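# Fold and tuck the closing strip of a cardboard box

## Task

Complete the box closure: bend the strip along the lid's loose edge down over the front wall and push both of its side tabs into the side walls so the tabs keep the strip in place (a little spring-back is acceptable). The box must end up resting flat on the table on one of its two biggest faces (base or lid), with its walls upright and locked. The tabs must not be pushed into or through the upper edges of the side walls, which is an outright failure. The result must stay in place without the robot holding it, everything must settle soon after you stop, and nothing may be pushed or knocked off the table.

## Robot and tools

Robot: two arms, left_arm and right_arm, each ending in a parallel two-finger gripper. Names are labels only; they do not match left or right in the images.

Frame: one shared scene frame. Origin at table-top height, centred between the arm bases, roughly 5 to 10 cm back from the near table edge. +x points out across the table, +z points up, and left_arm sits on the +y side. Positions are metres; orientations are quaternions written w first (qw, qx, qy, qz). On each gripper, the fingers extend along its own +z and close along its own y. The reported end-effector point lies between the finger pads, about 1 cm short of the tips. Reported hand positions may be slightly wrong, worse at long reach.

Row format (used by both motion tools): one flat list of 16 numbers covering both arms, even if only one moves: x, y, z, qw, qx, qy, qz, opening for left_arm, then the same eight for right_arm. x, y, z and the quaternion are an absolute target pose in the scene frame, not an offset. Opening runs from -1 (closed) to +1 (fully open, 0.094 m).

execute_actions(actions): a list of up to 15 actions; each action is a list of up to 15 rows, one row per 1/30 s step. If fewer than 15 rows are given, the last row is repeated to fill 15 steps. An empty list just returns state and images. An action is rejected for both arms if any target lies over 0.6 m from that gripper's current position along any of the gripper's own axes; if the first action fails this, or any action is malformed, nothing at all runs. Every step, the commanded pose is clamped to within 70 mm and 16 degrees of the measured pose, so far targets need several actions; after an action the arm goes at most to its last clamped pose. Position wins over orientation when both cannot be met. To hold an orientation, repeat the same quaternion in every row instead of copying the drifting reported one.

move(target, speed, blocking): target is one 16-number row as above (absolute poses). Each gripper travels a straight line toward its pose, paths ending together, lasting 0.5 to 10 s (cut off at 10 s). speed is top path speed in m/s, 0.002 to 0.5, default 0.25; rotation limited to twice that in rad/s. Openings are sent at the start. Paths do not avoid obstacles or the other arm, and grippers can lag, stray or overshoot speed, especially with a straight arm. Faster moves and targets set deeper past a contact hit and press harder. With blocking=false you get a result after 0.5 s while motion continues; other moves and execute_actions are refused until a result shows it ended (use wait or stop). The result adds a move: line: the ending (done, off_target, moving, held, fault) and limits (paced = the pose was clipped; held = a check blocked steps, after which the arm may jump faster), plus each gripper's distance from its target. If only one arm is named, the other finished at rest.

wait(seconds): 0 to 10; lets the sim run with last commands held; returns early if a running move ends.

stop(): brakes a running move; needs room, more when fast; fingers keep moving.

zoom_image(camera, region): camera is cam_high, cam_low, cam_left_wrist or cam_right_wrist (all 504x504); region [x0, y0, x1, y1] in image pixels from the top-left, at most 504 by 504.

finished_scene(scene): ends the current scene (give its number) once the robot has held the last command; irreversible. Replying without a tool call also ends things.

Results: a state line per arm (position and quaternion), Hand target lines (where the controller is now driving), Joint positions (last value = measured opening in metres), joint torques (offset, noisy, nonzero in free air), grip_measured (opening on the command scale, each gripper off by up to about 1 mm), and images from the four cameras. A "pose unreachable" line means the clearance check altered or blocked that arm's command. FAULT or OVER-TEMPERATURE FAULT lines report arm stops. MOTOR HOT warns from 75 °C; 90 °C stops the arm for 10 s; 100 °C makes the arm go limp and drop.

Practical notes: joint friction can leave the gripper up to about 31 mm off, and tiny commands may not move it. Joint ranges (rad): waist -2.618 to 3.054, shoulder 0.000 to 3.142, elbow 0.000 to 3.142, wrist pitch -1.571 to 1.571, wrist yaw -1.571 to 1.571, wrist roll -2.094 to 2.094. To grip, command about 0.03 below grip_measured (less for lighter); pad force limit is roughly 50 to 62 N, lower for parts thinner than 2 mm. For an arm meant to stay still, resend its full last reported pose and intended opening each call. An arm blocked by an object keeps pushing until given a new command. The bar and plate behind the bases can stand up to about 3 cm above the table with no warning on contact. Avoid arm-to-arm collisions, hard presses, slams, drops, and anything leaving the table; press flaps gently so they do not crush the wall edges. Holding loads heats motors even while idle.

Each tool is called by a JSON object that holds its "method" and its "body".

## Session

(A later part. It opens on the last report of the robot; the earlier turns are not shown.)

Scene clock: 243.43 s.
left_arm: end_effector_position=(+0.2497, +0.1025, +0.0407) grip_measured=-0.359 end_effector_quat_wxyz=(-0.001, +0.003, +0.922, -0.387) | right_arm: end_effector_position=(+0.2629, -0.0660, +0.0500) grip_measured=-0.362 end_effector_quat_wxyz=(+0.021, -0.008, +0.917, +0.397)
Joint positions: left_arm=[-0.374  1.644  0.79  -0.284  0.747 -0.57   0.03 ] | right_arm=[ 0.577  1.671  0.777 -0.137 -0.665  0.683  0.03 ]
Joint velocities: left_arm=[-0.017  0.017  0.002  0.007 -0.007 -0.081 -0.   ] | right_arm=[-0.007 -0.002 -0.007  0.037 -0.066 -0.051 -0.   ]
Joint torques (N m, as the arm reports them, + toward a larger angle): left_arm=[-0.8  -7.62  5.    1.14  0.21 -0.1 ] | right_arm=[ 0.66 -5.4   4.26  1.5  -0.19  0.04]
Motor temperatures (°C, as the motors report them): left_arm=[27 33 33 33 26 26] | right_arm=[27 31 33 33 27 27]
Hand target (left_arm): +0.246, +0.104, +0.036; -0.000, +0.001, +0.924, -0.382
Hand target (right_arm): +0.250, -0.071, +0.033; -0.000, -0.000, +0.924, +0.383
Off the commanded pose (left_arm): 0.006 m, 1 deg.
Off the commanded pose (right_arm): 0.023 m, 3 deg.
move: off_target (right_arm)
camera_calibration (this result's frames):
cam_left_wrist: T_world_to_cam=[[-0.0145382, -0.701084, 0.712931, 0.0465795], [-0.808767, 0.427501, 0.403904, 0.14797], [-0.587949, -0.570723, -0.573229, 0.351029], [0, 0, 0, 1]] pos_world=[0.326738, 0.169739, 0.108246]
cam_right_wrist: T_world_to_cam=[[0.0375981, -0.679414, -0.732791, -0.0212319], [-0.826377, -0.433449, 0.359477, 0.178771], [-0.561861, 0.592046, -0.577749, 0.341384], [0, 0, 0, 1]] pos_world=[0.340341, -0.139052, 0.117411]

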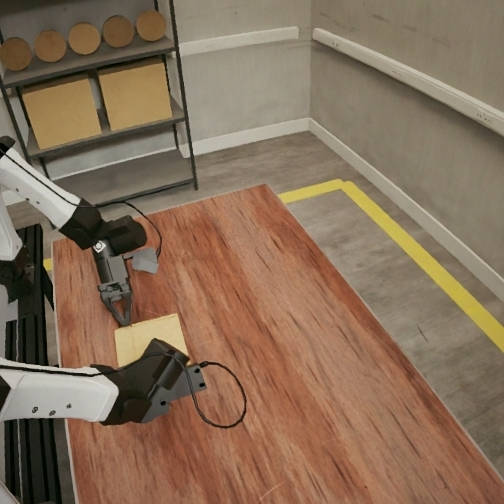

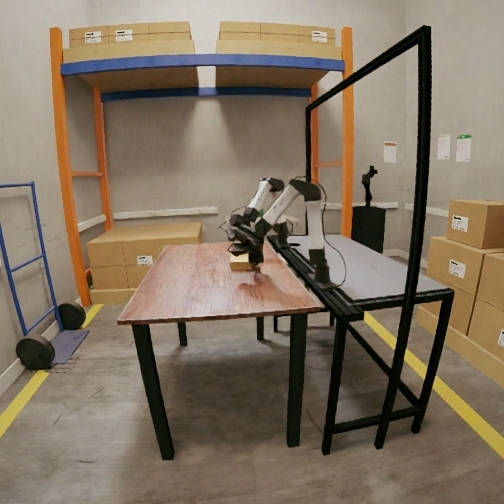

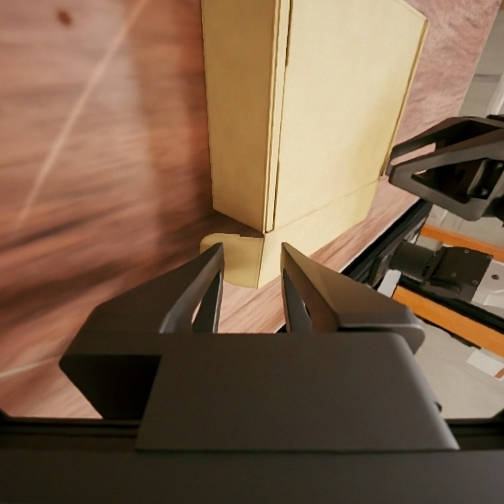

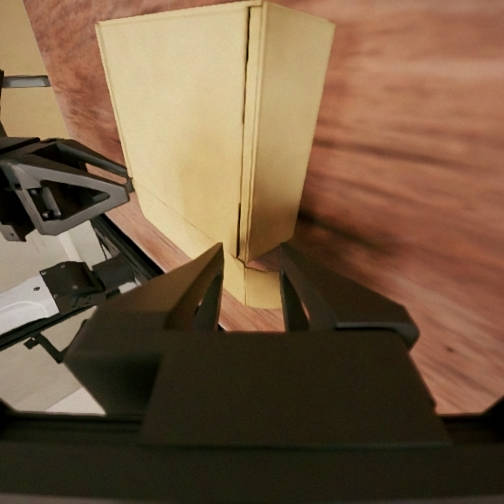

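{"method": "move", "body": {"target": [0.247,0.104,0.036,0,0,0.924,-0.383,-0.36, 0.272,-0.08,0.09,0,0,0.924,0.383,-0.36], "speed": 0.03}}

{"method": "move", "body": {"target": [0.247,0.104,0.036,0,0,0.924,-0.383,-0.36, 0.244,-0.076,0.044,0,0,0.924,0.383,-0.36], "speed": 0.02}}

{"method": "zoom_image", "body": {"camera": "cam_right_wrist", "region": [170, 170, 340, 320]}}

{"method": "zoom_image", "body": {"camera": "cam_left_wrist", "region": [160, 170, 330, 320]}}

Scene clock: 251.27 s.
left_arm: end_effector_position=(+0.2512, +0.1019, +0.0413) grip_measured=-0.359 end_effector_quat_wxyz=(+0.003, +0.004, +0.921, -0.388) | right_arm: end_effector_position=(+0.2663, -0.0813, +0.0783) grip_measured=-0.362 end_effector_quat_wxyz=(-0.010, +0.005, +0.927, +0.375)
Joint positions: left_arm=[-0.374  1.644  0.79  -0.275  0.746 -0.573  0.03 ] | right_arm=[ 0.53   1.628  0.911 -0.434 -0.677  0.624  0.03 ]
Joint velocities: left_arm=[-0.002 -0.017 -0.007  0.066  0.022 -0.081 -0.001] | right_arm=[-0.022 -0.007 -0.007 -0.007  0.007  0.037 -0.001]
Joint torques (N m, as the arm reports them, + toward a larger angle): left_arm=[-0.77 -7.35  5.1   1.18  0.19 -0.09] | right_arm=[-0.85 -7.73  8.81  1.12 -0.39 -0.08]
Motor temperatures (°C, as the motors report them): left_arm=[27 34 33 33 26 26] | right_arm=[27 31 33 33 27 27]
Hand target (left_arm): +0.247, +0.104, +0.036; -0.000, -0.000, +0.924, -0.383
Hand target (right_arm): +0.272, -0.080, +0.090; +0.000, -0.000, +0.924, +0.383
Off the commanded pose (left_arm): 0.007 m, 1 deg.
Off the commanded pose (right_arm): 0.013 m, 2 deg.
move: off_target (right_arm)
camera_calibration (this result's frames):
cam_left_wrist: T_world_to_cam=[[-0.0181984, -0.698817, 0.715069, 0.0462955], [-0.812001, 0.42762, 0.397235, 0.150274], [-0.583372, -0.573408, -0.575222, 0.351129], [0, 0, 0, 1]] pos_world=[0.327704, 0.169432, 0.109178]
cam_right_wrist: T_world_to_cam=[[-0.0113813, -0.714197, -0.699852, -0.00335751], [-0.799761, -0.413612, 0.435096, 0.153328], [-0.600211, 0.564666, -0.566479, 0.37574], [0, 0, 0, 1]] pos_world=[0.348111, -0.151147, 0.143787]

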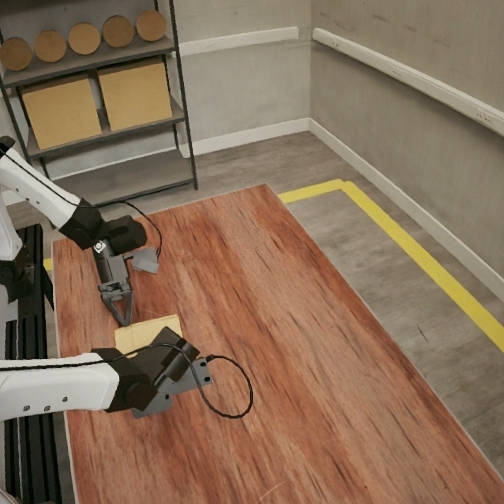

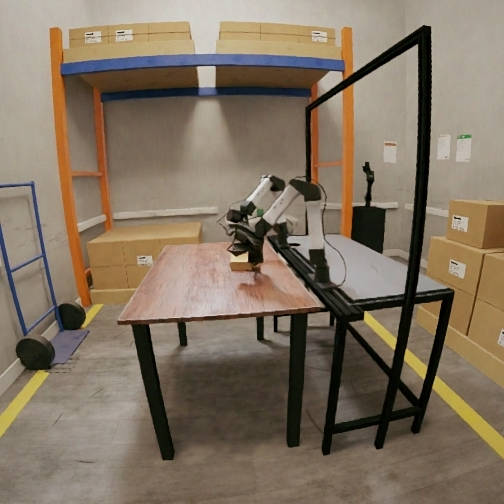

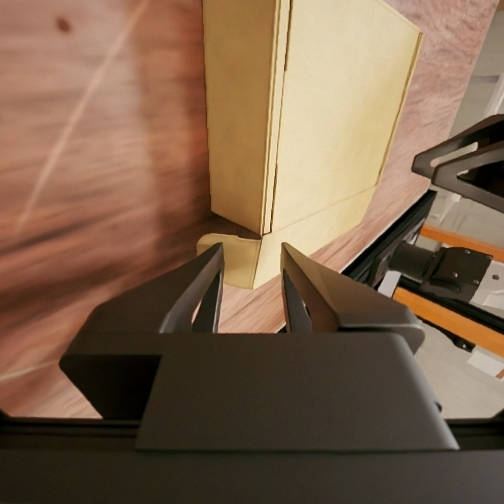

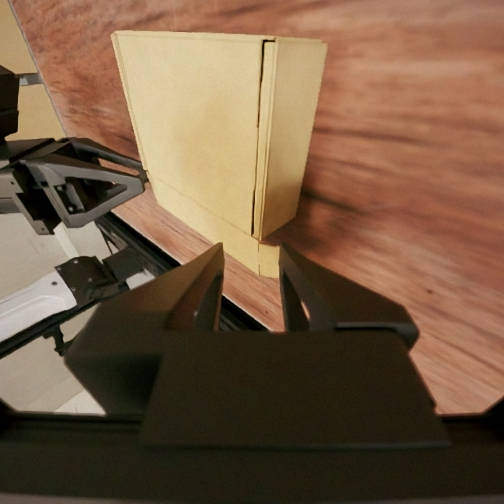

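Scene clock: 253.57 s.
left_arm: end_effector_position=(+0.2512, +0.1019, +0.0413) grip_measured=-0.359 end_effector_quat_wxyz=(+0.003, +0.004, +0.921, -0.388) | right_arm: end_effector_position=(+0.2523, -0.0726, +0.0542) grip_measured=-0.362 end_effector_quat_wxyz=(+0.008, -0.005, +0.920, +0.391)
Joint positions: left_arm=[-0.374  1.644  0.79  -0.275  0.746 -0.573  0.03 ] | right_arm=[ 0.575  1.628  0.764 -0.2   -0.669  0.677  0.03 ]
Joint velocities: left_arm=[ 0.017  0.002 -0.002  0.007 -0.022  0.022 -0.   ] | right_arm=[ 0.002 -0.002 -0.007  0.037 -0.051 -0.037 -0.   ]
Joint torques (N m, as the arm reports them, + toward a larger angle): left_arm=[-0.75 -7.37  5.06  1.19  0.19 -0.11] | right_arm=[ 0.54 -6.26  4.63  1.42 -0.24  0.08]
Motor temperatures (°C, as the motors report them): left_arm=[27 34 33 33 26 26] | right_arm=[27 31 33 33 27 27]
Hand target (left_arm): +0.247, +0.104, +0.036; -0.000, +0.000, +0.924, -0.383
Hand target (right_arm): +0.244, -0.076, +0.044; -0.000, -0.000, +0.924, +0.383
Off the commanded pose (left_arm): 0.007 m, 1 deg.
Off the commanded pose (right_arm): 0.014 m, 2 deg.
move: off_target (right_arm)
camera_calibration (this result's frames):
cam_left_wrist: T_world_to_cam=[[-0.0181984, -0.698817, 0.715069, 0.0462955], [-0.812001, 0.42762, 0.397235, 0.150274], [-0.583372, -0.573408, -0.575222, 0.351129], [0, 0, 0, 1]] pos_world=[0.327704, 0.169432, 0.109178]
cam_right_wrist: T_world_to_cam=[[0.0211845, -0.689151, -0.724308, -0.0192297], [-0.815317, -0.431201, 0.386424, 0.161551], [-0.578627, 0.582355, -0.571011, 0.344853], [0, 0, 0, 1]] pos_world=[0.331663, -0.144418, 0.120559]

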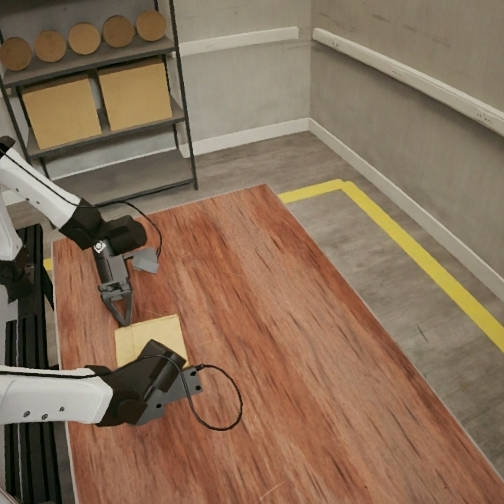

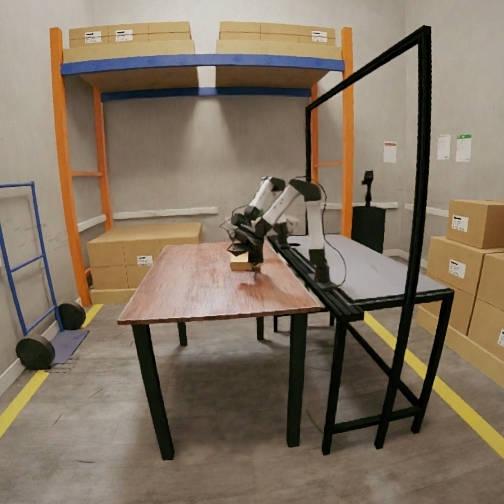

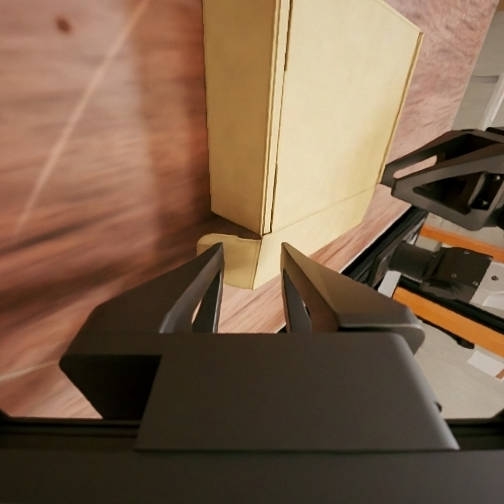

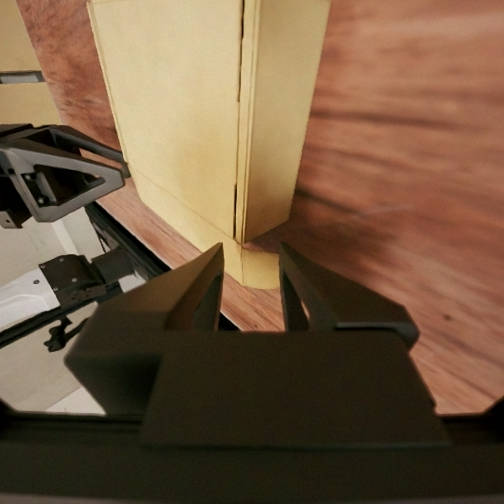

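Region (170, 170, 340, 320) of cam_right_wrist's 504x504 image, scaled by 2.965, with more detail than that image has; it fills the top 445 rows of this view, and the rest is white.

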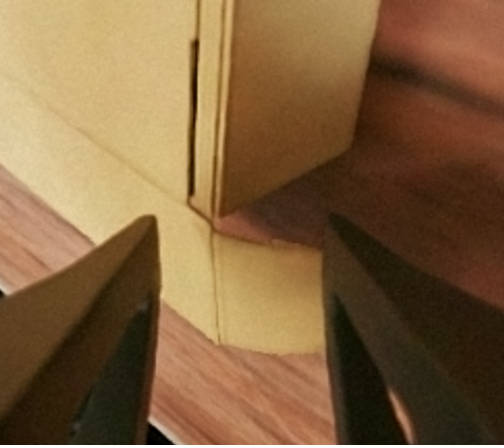

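Region (160, 170, 330, 320) of cam_left_wrist's 504x504 image, scaled by 2.965, with more detail than that image has; it fills the top 445 rows of this view, and the rest is white.

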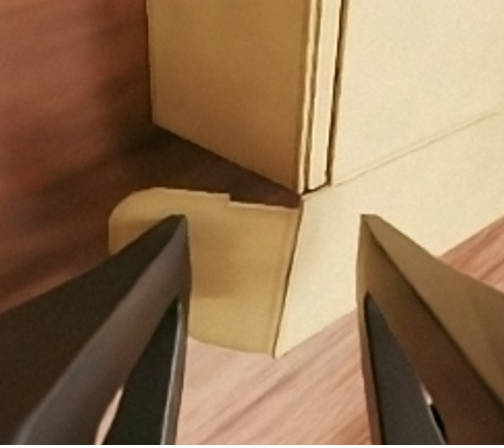

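{"method": "move", "body": {"target": [0.247,0.09,0.036,0,0,0.924,-0.383,-0.36, 0.235,-0.066,0.036,0,0,0.924,0.383,-0.36], "speed": 0.015}}

{"method": "zoom_image", "body": {"camera": "cam_right_wrist", "region": [170, 170, 340, 320]}}

{"method": "zoom_image", "body": {"camera": "cam_left_wrist", "region": [160, 170, 330, 320]}}

Scene clock: 259.60 s.
left_arm: end_effector_position=(+0.2485, +0.0914, +0.0407) grip_measured=-0.359 end_effector_quat_wxyz=(+0.003, +0.001, +0.923, -0.384) | right_arm: end_effector_position=(+0.2475, -0.0608, +0.0515) grip_measured=-0.362 end_effector_quat_wxyz=(+0.019, -0.007, +0.918, +0.397)
Joint positions: left_arm=[-0.416  1.644  0.79  -0.245  0.719 -0.625  0.03 ] | right_arm=[ 0.621  1.628  0.733 -0.112 -0.643  0.731  0.03 ]
Joint velocities: left_arm=[-0.012 -0.017 -0.002 -0.051  0.007 -0.051  0.001] | right_arm=[-0.012 -0.002 -0.007 -0.095 -0.081 -0.081  0.   ]
Joint torques (N m, as the arm reports them, + toward a larger angle): left_arm=[-1.03 -6.22  6.09  1.29  0.25 -0.13] | right_arm=[ 0.81 -5.54  4.19  1.55 -0.2   0.05]
Motor temperatures (°C, as the motors report them): left_arm=[27 34 33 33 26 26] | right_arm=[27 31 33 33 27 27]
Hand target (left_arm): +0.247, +0.090, +0.036; -0.000, -0.000, +0.924, -0.382
Hand target (right_arm): +0.235, -0.066, +0.037; -0.000, -0.000, +0.924, +0.383
Off the commanded pose (left_arm): 0.005 m, 0 deg.
Off the commanded pose (right_arm): 0.021 m, 3 deg.
move: off_target (right_arm)
camera_calibration (this result's frames):
cam_left_wrist: T_world_to_cam=[[-0.014068, -0.705053, 0.709015, 0.0391577], [-0.813565, 0.420305, 0.401814, 0.153678], [-0.581303, -0.571178, -0.579519, 0.342756], [0, 0, 0, 1]] pos_world=[0.324823, 0.158791, 0.109121]
cam_right_wrist: T_world_to_cam=[[0.0345077, -0.68046, -0.731972, -0.0153049], [-0.824474, -0.433328, 0.363965, 0.167041], [-0.564847, 0.590932, -0.575975, 0.33108], [0, 0, 0, 1]] pos_world=[0.325259, -0.133676, 0.118694]

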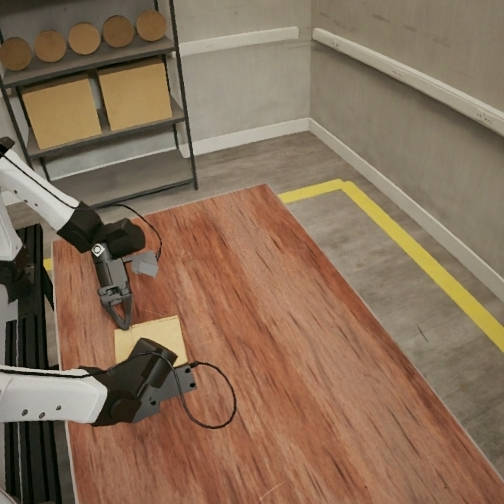

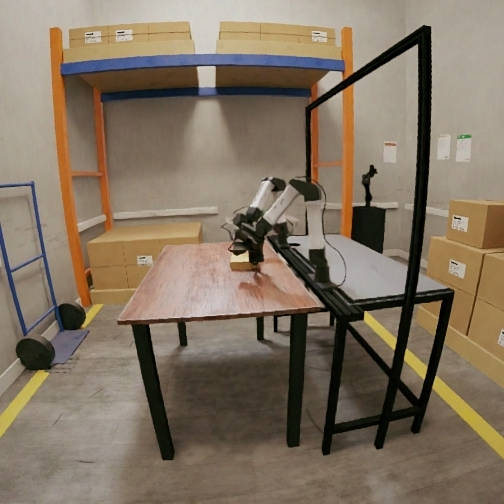

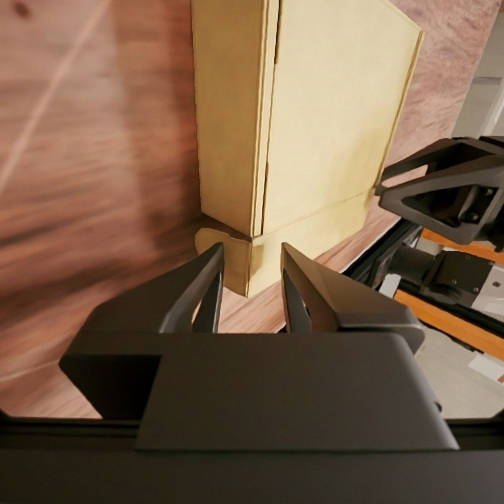

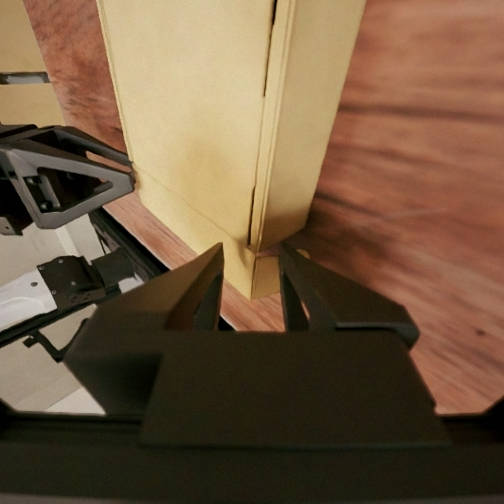

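Region (170, 170, 340, 320) of cam_right_wrist's 504x504 image, scaled by 2.965, with more detail than that image has; it fills the top 445 rows of this view, and the rest is white.

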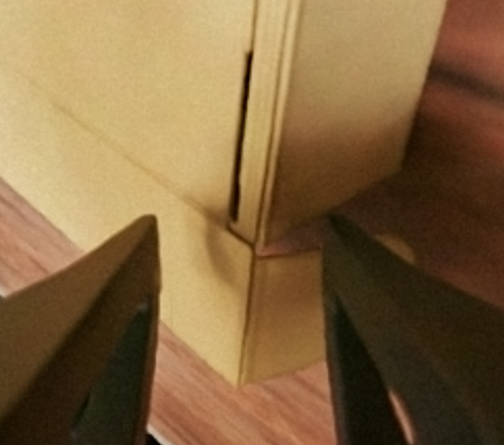

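Region (160, 170, 330, 320) of cam_left_wrist's 504x504 image, scaled by 2.965, with more detail than that image has; it fills the top 445 rows of this view, and the rest is white.

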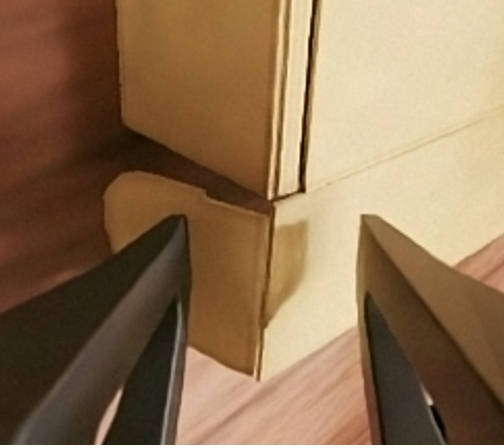

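{"method": "move", "body": {"target": [0.245,0.083,0.034,0,0,0.924,-0.383,-0.36, 0.227,-0.066,0.029,0,0,0.924,0.383,-0.36], "speed": 0.01}}

{"method": "zoom_image", "body": {"camera": "cam_right_wrist", "region": [170, 170, 340, 320]}}

{"method": "zoom_image", "body": {"camera": "cam_left_wrist", "region": [160, 170, 330, 320]}}

Scene clock: 267.20 s.
left_arm: end_effector_position=(+0.2480, +0.0840, +0.0416) grip_measured=-0.359 end_effector_quat_wxyz=(+0.007, +0.002, +0.923, -0.385) | right_arm: end_effector_position=(+0.2389, -0.0612, +0.0427) grip_measured=-0.362 end_effector_quat_wxyz=(+0.017, -0.006, +0.918, +0.395)
Joint positions: left_arm=[-0.441  1.644  0.79  -0.218  0.705 -0.656  0.03 ] | right_arm=[ 0.638  1.628  0.688 -0.063 -0.633  0.749  0.03 ]
Joint velocities: left_arm=[-0.012  0.007  0.002 -0.022  0.051  0.007  0.   ] | right_arm=[ 0.002  0.012  0.012  0.051 -0.007  0.095 -0.   ]
Joint torques (N m, as the arm reports them, + toward a larger angle): left_arm=[-1.05 -5.85  5.75  1.38  0.24 -0.09] | right_arm=[ 0.63 -5.5   4.29  1.56 -0.22  0.05]
Motor temperatures (°C, as the motors report them): left_arm=[27 34 33 33 26 26] | right_arm=[27 31 33 34 27 27]
Hand target (left_arm): +0.245, +0.083, +0.034; -0.000, +0.000, +0.924, -0.382
Hand target (right_arm): +0.227, -0.066, +0.029; -0.000, -0.000, +0.924, +0.383
Off the commanded pose (left_arm): 0.008 m, 1 deg.
Off the commanded pose (right_arm): 0.019 m, 3 deg.
move: off_target (right_arm)
camera_calibration (this result's frames):
cam_left_wrist: T_world_to_cam=[[-0.0186218, -0.703768, 0.710186, 0.0342469], [-0.817053, 0.420106, 0.394886, 0.157175], [-0.576262, -0.572906, -0.582839, 0.337714], [0, 0, 0, 1]] pos_world=[0.323669, 0.15155, 0.110445]
cam_right_wrist: T_world_to_cam=[[0.0295462, -0.683323, -0.729518, -0.0208793], [-0.823194, -0.430626, 0.370018, 0.162558], [-0.566991, 0.589602, -0.57523, 0.32174], [0, 0, 0, 1]] pos_world=[0.316857, -0.133965, 0.109694]

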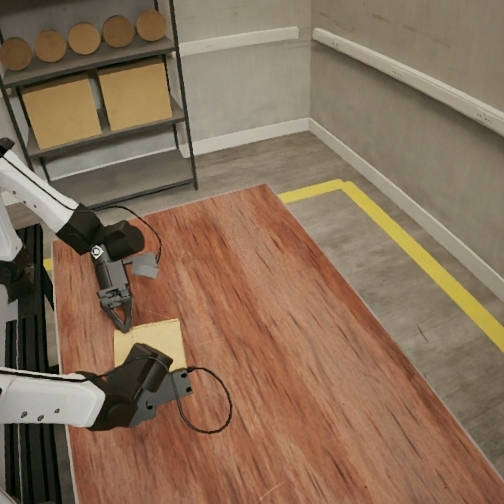

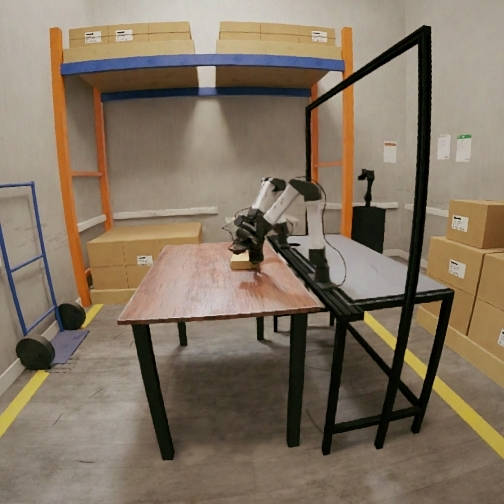

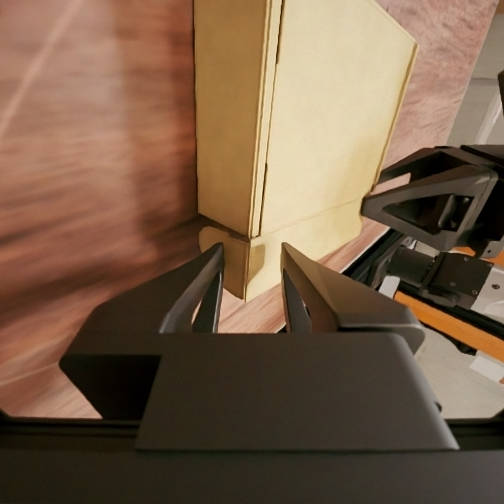

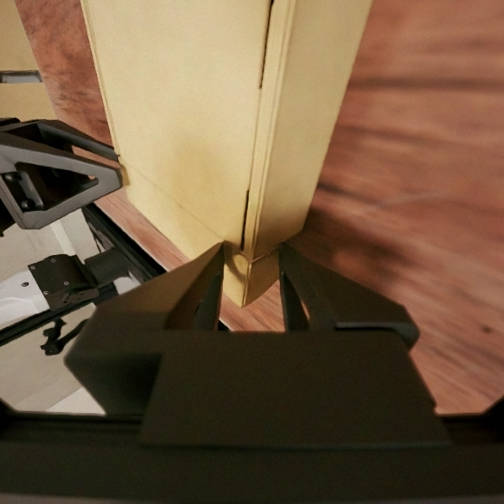

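Region (170, 170, 340, 320) of cam_right_wrist's 504x504 image, scaled by 2.965, with more detail than that image has; it fills the top 445 rows of this view, and the rest is white.

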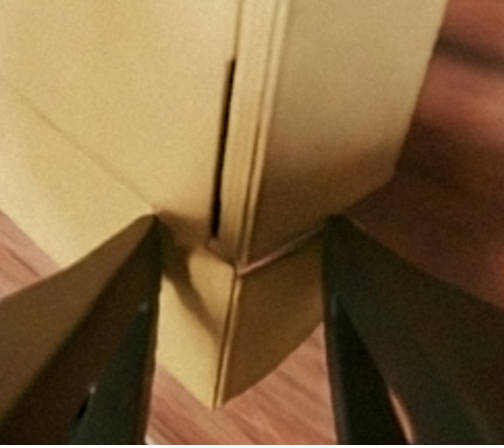

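Region (160, 170, 330, 320) of cam_left_wrist's 504x504 image, scaled by 2.965, with more detail than that image has; it fills the top 445 rows of this view, and the rest is white.

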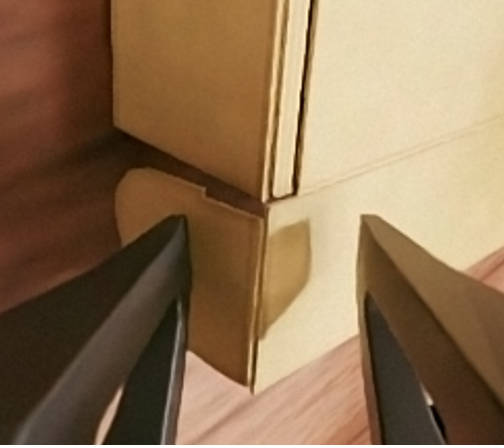

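{"method": "move", "body": {"target": [0.245,0.077,0.033,0,0,0.924,-0.383,-0.36, 0.227,-0.066,0.029,0,0,0.924,0.383,-0.36], "speed": 0.01}}

{"method": "zoom_image", "body": {"camera": "cam_right_wrist", "region": [170, 170, 340, 320]}}

{"method": "zoom_image", "body": {"camera": "cam_left_wrist", "region": [160, 170, 330, 320]}}

Scene clock: 274.20 s.
left_arm: end_effector_position=(+0.2470, +0.0785, +0.0423) grip_measured=-0.359 end_effector_quat_wxyz=(+0.008, +0.003, +0.922, -0.386) | right_arm: end_effector_position=(+0.2389, -0.0612, +0.0426) grip_measured=-0.362 end_effector_quat_wxyz=(+0.017, -0.005, +0.919, +0.395)
Joint positions: left_arm=[-0.46   1.644  0.79  -0.2    0.696 -0.678  0.03 ] | right_arm=[ 0.638  1.628  0.688 -0.063 -0.633  0.75   0.03 ]
Joint velocities: left_arm=[-0.007  0.017  0.017 -0.022  0.022  0.022  0.   ] | right_arm=[-0.007  0.007  0.002 -0.022 -0.066 -0.022 -0.   ]
Joint torques (N m, as the arm reports them, + toward a larger angle): left_arm=[-1.07 -5.09  6.12  1.37  0.23 -0.16] | right_arm=[ 0.79 -5.61  4.42  1.53 -0.2   0.1 ]
Motor temperatures (°C, as the motors report them): left_arm=[27 34 33 33 26 26] | right_arm=[27 31 33 34 27 27]
Hand target (left_arm): +0.245, +0.077, +0.033; -0.000, +0.000, +0.924, -0.383
Hand target (right_arm): +0.227, -0.066, +0.029; -0.000, -0.000, +0.924, +0.383
Off the commanded pose (left_arm): 0.010 m, 1 deg.
Off the commanded pose (right_arm): 0.019 m, 3 deg.
move: off_target (right_arm)
camera_calibration (this result's frames):
cam_left_wrist: T_world_to_cam=[[-0.020809, -0.702286, 0.711591, 0.0302389], [-0.818599, 0.420589, 0.391152, 0.158921], [-0.573988, -0.574368, -0.583643, 0.334027], [0, 0, 0, 1]] pos_world=[0.322449, 0.14625, 0.111272]
cam_right_wrist: T_world_to_cam=[[0.0291593, -0.683528, -0.729341, -0.0208553], [-0.823355, -0.43015, 0.370212, 0.162653], [-0.566777, 0.589712, -0.57533, 0.321726], [0, 0, 0, 1]] pos_world=[0.316876, -0.134016, 0.109672]

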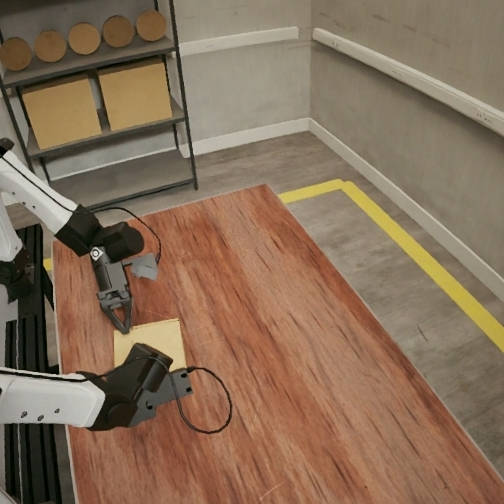

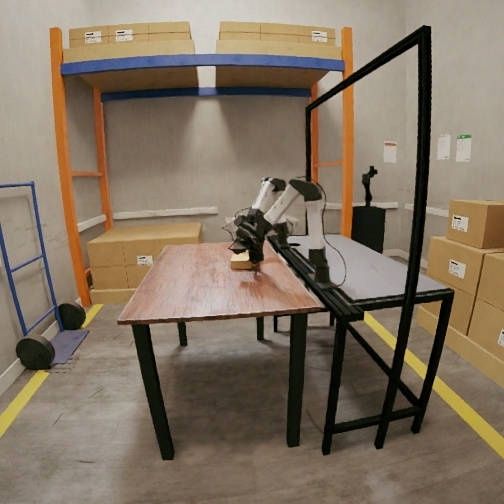

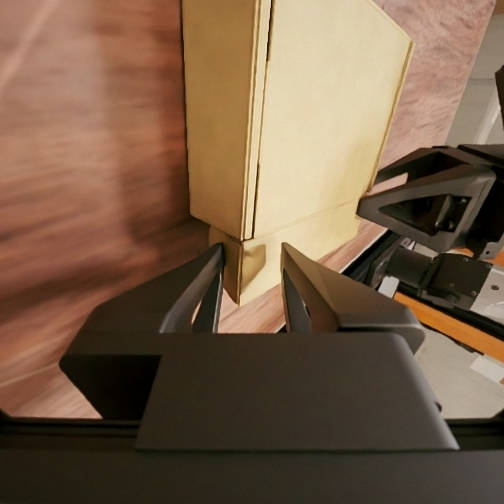

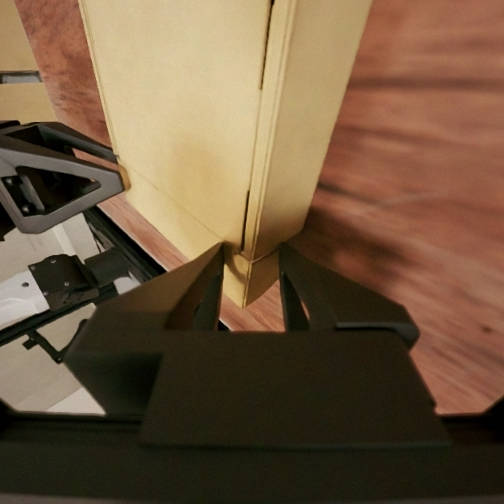

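Region (170, 170, 340, 320) of cam_right_wrist's 504x504 image, scaled by 2.965, with more detail than that image has; it fills the top 445 rows of this view, and the rest is white.

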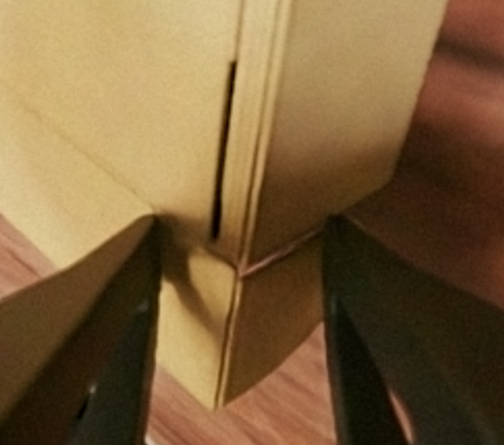

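Region (160, 170, 330, 320) of cam_left_wrist's 504x504 image, scaled by 2.965, with more detail than that image has; it fills the top 445 rows of this view, and the rest is white.

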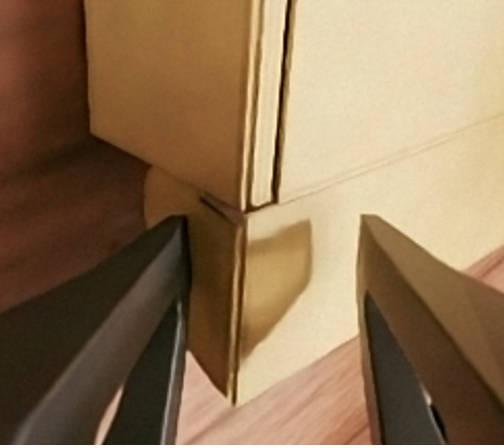

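{"method": "move", "body": {"target": [0.245,0.08,0.036,0,0,0.924,-0.383,-0.36, 0.264,-0.06,0.044,0,0,0.924,0.383,-0.36], "speed": 0.012}}

{"method": "zoom_image", "body": {"camera": "cam_right_wrist", "region": [170, 170, 340, 320]}}

{"method": "zoom_image", "body": {"camera": "cam_left_wrist", "region": [160, 170, 330, 320]}}

Scene clock: 285.50 s.
left_arm: end_effector_position=(+0.2472, +0.0785, +0.0424) grip_measured=-0.359 end_effector_quat_wxyz=(+0.009, +0.003, +0.922, -0.386) | right_arm: end_effector_position=(+0.2591, -0.0624, +0.0429) grip_measured=-0.362 end_effector_quat_wxyz=(+0.002, +0.002, +0.925, +0.381)
Joint positions: left_arm=[-0.46   1.644  0.79  -0.199  0.695 -0.678  0.03 ] | right_arm=[ 0.6    1.699  0.805 -0.178 -0.644  0.706  0.03 ]
Joint velocities: left_arm=[ 0.012 -0.007 -0.002 -0.066 -0.022 -0.022  0.   ] | right_arm=[-0.007 -0.002 -0.002 -0.007  0.051  0.007 -0.001]
Joint torques (N m, as the arm reports them, + toward a larger angle): left_arm=[-0.29 -6.02  6.24  1.2   0.27 -0.01] | right_arm=[-0.75 -5.95  8.49  1.26 -0.37 -0.1 ]
Motor temperatures (°C, as the motors report them): left_arm=[27 33 34 34 26 26] | right_arm=[27 31 33 34 27 27]
Hand target (left_arm): +0.245, +0.080, +0.036; +0.000, -0.000, +0.924, -0.383
Hand target (right_arm): +0.264, -0.061, +0.044; +0.000, +0.000, +0.924, +0.383
Off the commanded pose (left_arm): 0.007 m, 1 deg.
Off the commanded pose (right_arm): 0.006 m, 0 deg.
move: done
camera_calibration (this result's frames):
cam_left_wrist: T_world_to_cam=[[-0.0209167, -0.70224, 0.711633, 0.0302142], [-0.818996, 0.420277, 0.390657, 0.159197], [-0.573418, -0.574653, -0.583923, 0.334016], [0, 0, 0, 1]] pos_world=[0.322545, 0.146254, 0.111346]
cam_right_wrist: T_world_to_cam=[[0.00493368, -0.705426, -0.708767, -0.0180157], [-0.811605, -0.416886, 0.409272, 0.174761], [-0.584186, 0.573219, -0.574584, 0.337447], [0, 0, 0, 1]] pos_world=[0.339058, -0.133284, 0.109598]

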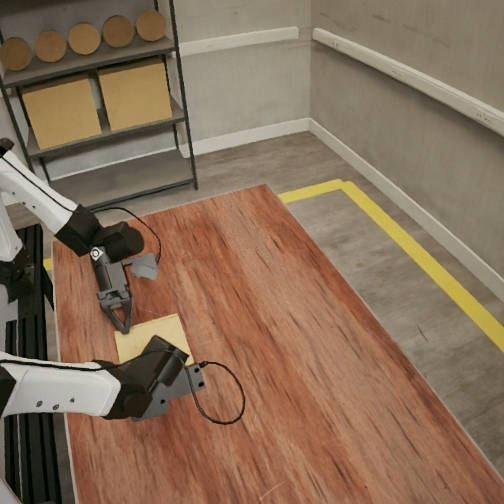

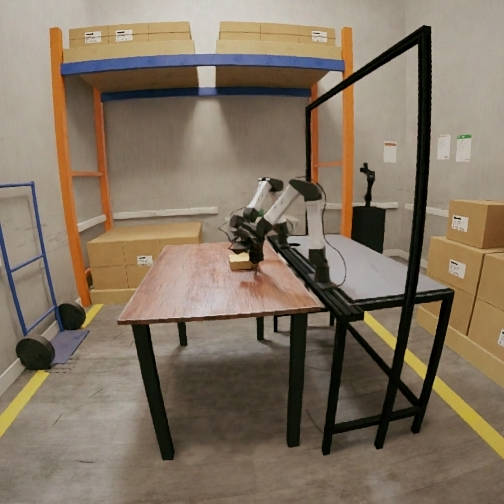

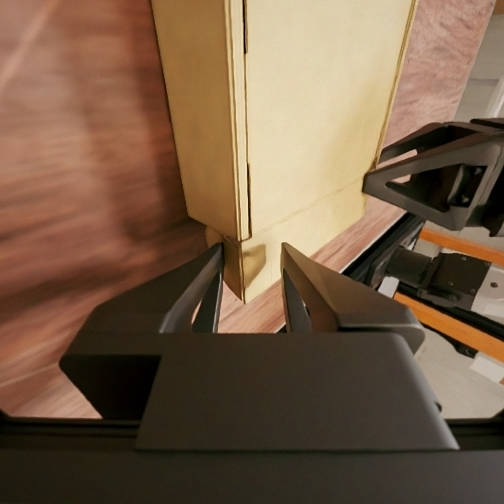

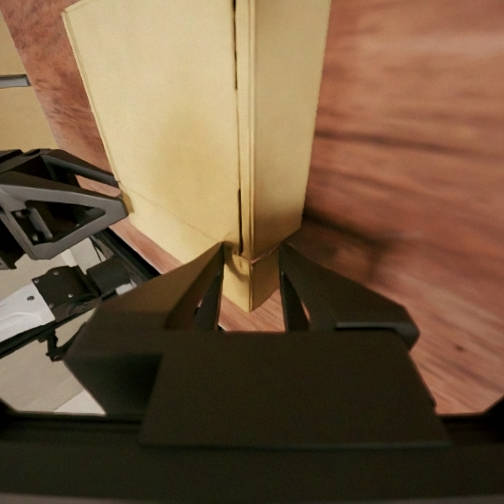

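Region (170, 170, 340, 320) of cam_right_wrist's 504x504 image, scaled by 2.965, with more detail than that image has; it fills the top 445 rows of this view, and the rest is white.

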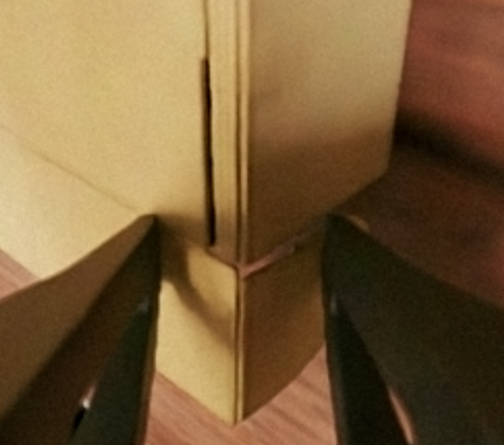

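Region (160, 170, 330, 320) of cam_left_wrist's 504x504 image, scaled by 2.965, with more detail than that image has; it fills the top 445 rows of this view, and the rest is white.

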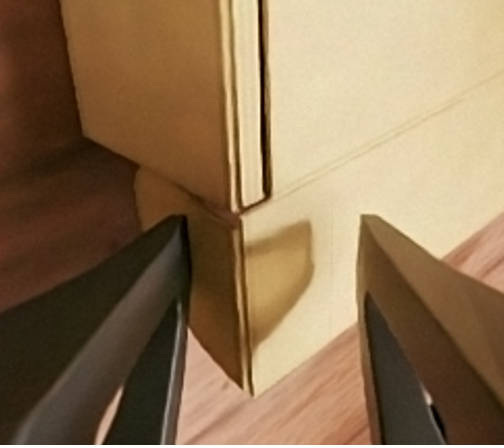

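{"method": "move", "body": {"target": [0.247,0.098,0.036,0,0,0.924,-0.383,-0.36, 0.262,-0.078,0.044,0,0,0.924,0.383,-0.36], "speed": 0.015}}

{"method": "move", "body": {"target": [0.247,0.098,0.03,0,0,0.924,-0.383,-0.36, 0.24,-0.08,0.036,0,0,0.924,0.383,-0.36], "speed": 0.015}}

{"method": "zoom_image", "body": {"camera": "cam_right_wrist", "region": [170, 170, 340, 320]}}

{"method": "zoom_image", "body": {"camera": "cam_left_wrist", "region": [160, 170, 330, 320]}}

Scene clock: 291.60 s.
left_arm: end_effector_position=(+0.2537, +0.0915, +0.0424) grip_measured=-0.359 end_effector_quat_wxyz=(+0.015, +0.007, +0.922, -0.388) | right_arm: end_effector_position=(+0.2644, -0.0750, +0.0424) grip_measured=-0.362 end_effector_quat_wxyz=(+0.003, +0.000, +0.924, +0.382)
Joint positions: left_arm=[-0.409  1.644  0.79  -0.225  0.718 -0.615  0.03 ] | right_arm=[ 0.552  1.699  0.805 -0.208 -0.668  0.652  0.03 ]
Joint velocities: left_arm=[ 0.007 -0.007 -0.002 -0.066  0.066  0.066  0.   ] | right_arm=[-0.017  0.007  0.017 -0.037  0.022  0.007 -0.001]
Joint torques (N m, as the arm reports them, + toward a larger angle): left_arm=[ 0.57 -7.15  5.39  1.03  0.36  0.02] | right_arm=[-0.82 -7.75  6.26  1.21 -0.38 -0.11]
Motor temperatures (°C, as the motors report them): left_arm=[27 34 34 34 26 26] | right_arm=[27 32 34 34 27 27]
Hand target (left_arm): +0.247, +0.098, +0.036; +0.000, -0.000, +0.923, -0.384
Hand target (right_arm): +0.262, -0.078, +0.044; +0.000, +0.000, +0.924, +0.383
Off the commanded pose (left_arm): 0.011 m, 2 deg.
Off the commanded pose (right_arm): 0.004 m, 0 deg.
move: off_target (left_arm)
camera_calibration (this result's frames):
cam_left_wrist: T_world_to_cam=[[-0.0336724, -0.699681, 0.713662, 0.0423773], [-0.823653, 0.423885, 0.376719, 0.160441], [-0.566093, -0.575125, -0.590567, 0.343766], [0, 0, 0, 1]] pos_world=[0.328178, 0.15935, 0.112333]
cam_right_wrist: T_world_to_cam=[[0.00749698, -0.703106, -0.711046, -0.0276859], [-0.812049, -0.419229, 0.405985, 0.174148], [-0.583541, 0.57436, -0.574099, 0.347387], [0, 0, 0, 1]] pos_world=[0.344339, -0.145984, 0.109047]

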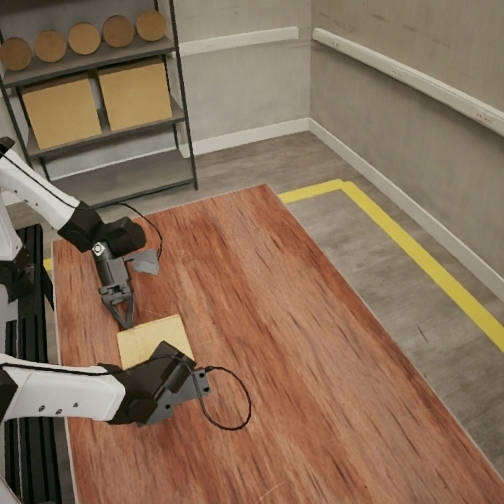

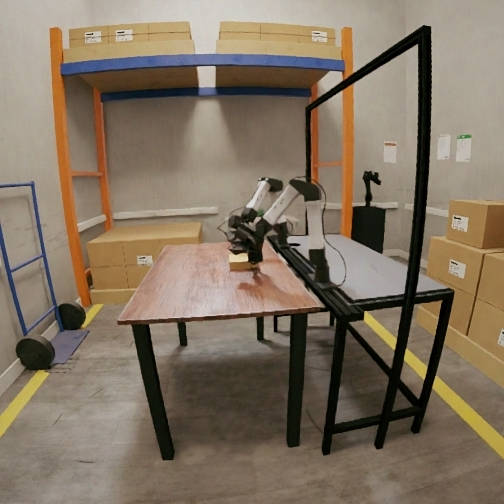

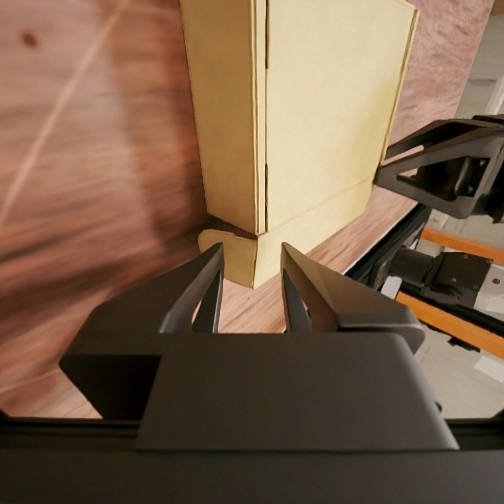

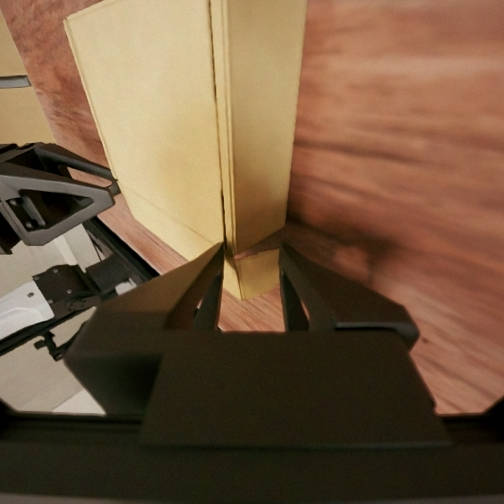

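Scene clock: 293.53 s.
left_arm: end_effector_position=(+0.2536, +0.0916, +0.0424) grip_measured=-0.359 end_effector_quat_wxyz=(+0.016, +0.008, +0.922, -0.388) | right_arm: end_effector_position=(+0.2503, -0.0760, +0.0415) grip_measured=-0.362 end_effector_quat_wxyz=(+0.008, -0.003, +0.921, +0.389)
Joint positions: left_arm=[-0.409  1.644  0.79  -0.225  0.718 -0.612  0.03 ] | right_arm=[ 0.569  1.653  0.732 -0.152 -0.668  0.672  0.03 ]
Joint velocities: left_arm=[-0.007  0.002  0.007  0.095 -0.095 -0.022 -0.   ] | right_arm=[-0.002 -0.002  0.012 -0.051  0.022  0.066 -0.001]
Joint torques (N m, as the arm reports them, + toward a larger angle): left_arm=[ 0.42 -5.88  4.63  1.21  0.35  0.05] | right_arm=[ 0.49 -7.46  4.56  1.42 -0.26  0.05]
Motor temperatures (°C, as the motors report them): left_arm=[27 34 34 34 26 26] | right_arm=[27 32 34 34 27 27]
Hand target (left_arm): +0.246, +0.098, +0.031; -0.000, -0.000, +0.924, -0.383
Hand target (right_arm): +0.240, -0.080, +0.036; -0.000, -0.000, +0.924, +0.383
Off the commanded pose (left_arm): 0.015 m, 2 deg.
Off the commanded pose (right_arm): 0.012 m, 1 deg.
move: off_target (left_arm, right_arm)
camera_calibration (this result's frames):
cam_left_wrist: T_world_to_cam=[[-0.0360863, -0.699777, 0.713449, 0.0430517], [-0.823456, 0.425326, 0.375525, 0.160258], [-0.566232, -0.573942, -0.591584, 0.343698], [0, 0, 0, 1]] pos_world=[0.328132, 0.159228, 0.11243]
cam_right_wrist: T_world_to_cam=[[0.0177098, -0.692722, -0.720987, -0.0302999], [-0.815122, -0.427599, 0.390814, 0.163381], [-0.579019, 0.580771, -0.572226, 0.338497], [0, 0, 0, 1]] pos_world=[0.329708, -0.147717, 0.107999]

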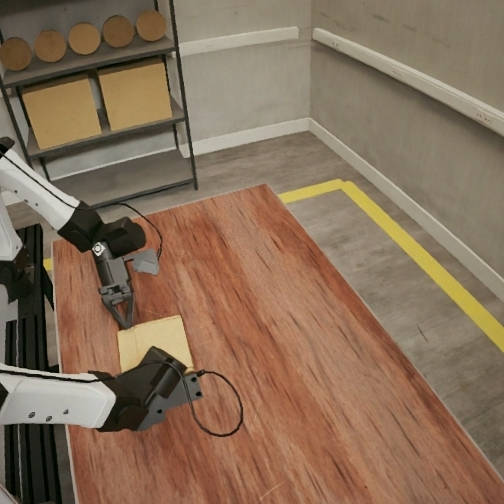

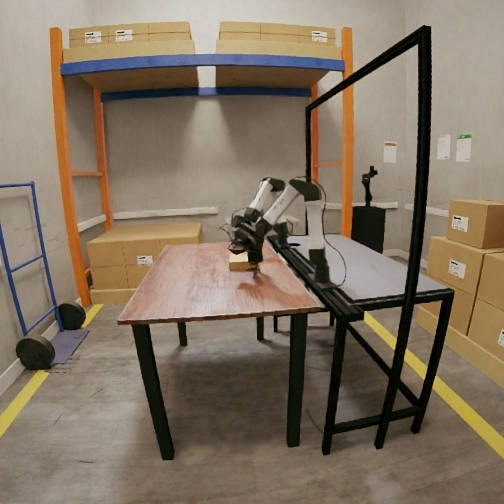

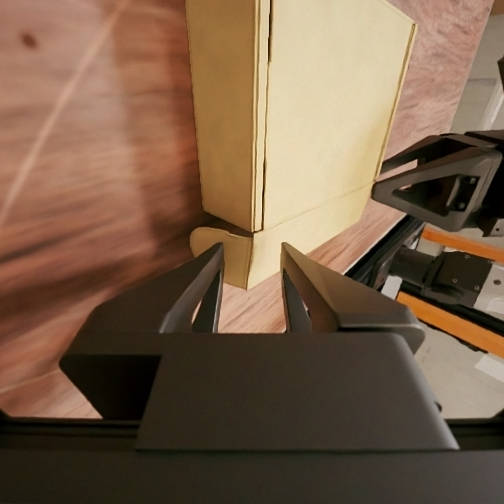

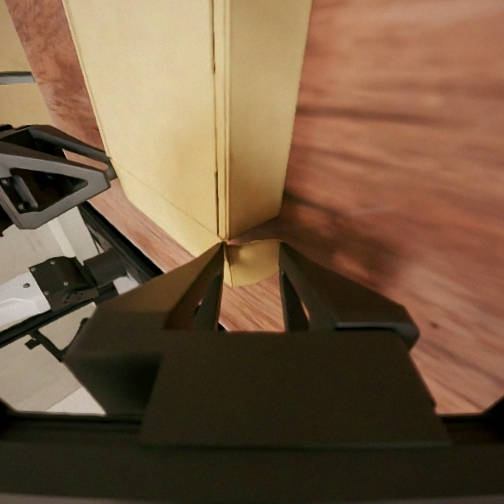

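Region (170, 170, 340, 320) of cam_right_wrist's 504x504 image, scaled by 2.965, with more detail than that image has; it fills the top 445 rows of this view, and the rest is white.

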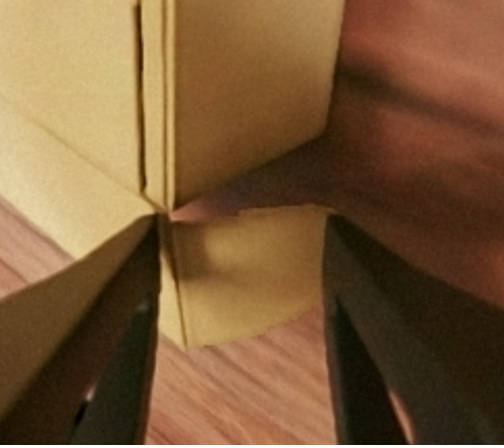

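Region (160, 170, 330, 320) of cam_left_wrist's 504x504 image, scaled by 2.965, with more detail than that image has; it fills the top 445 rows of this view, and the rest is white.

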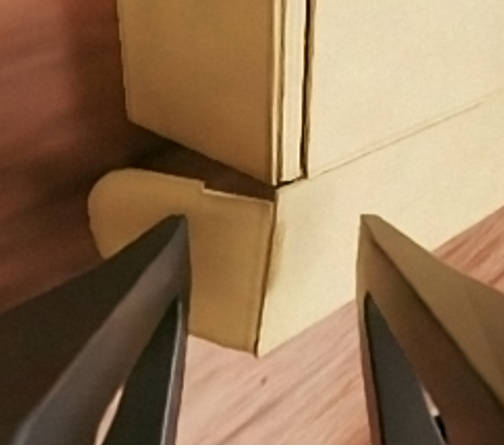

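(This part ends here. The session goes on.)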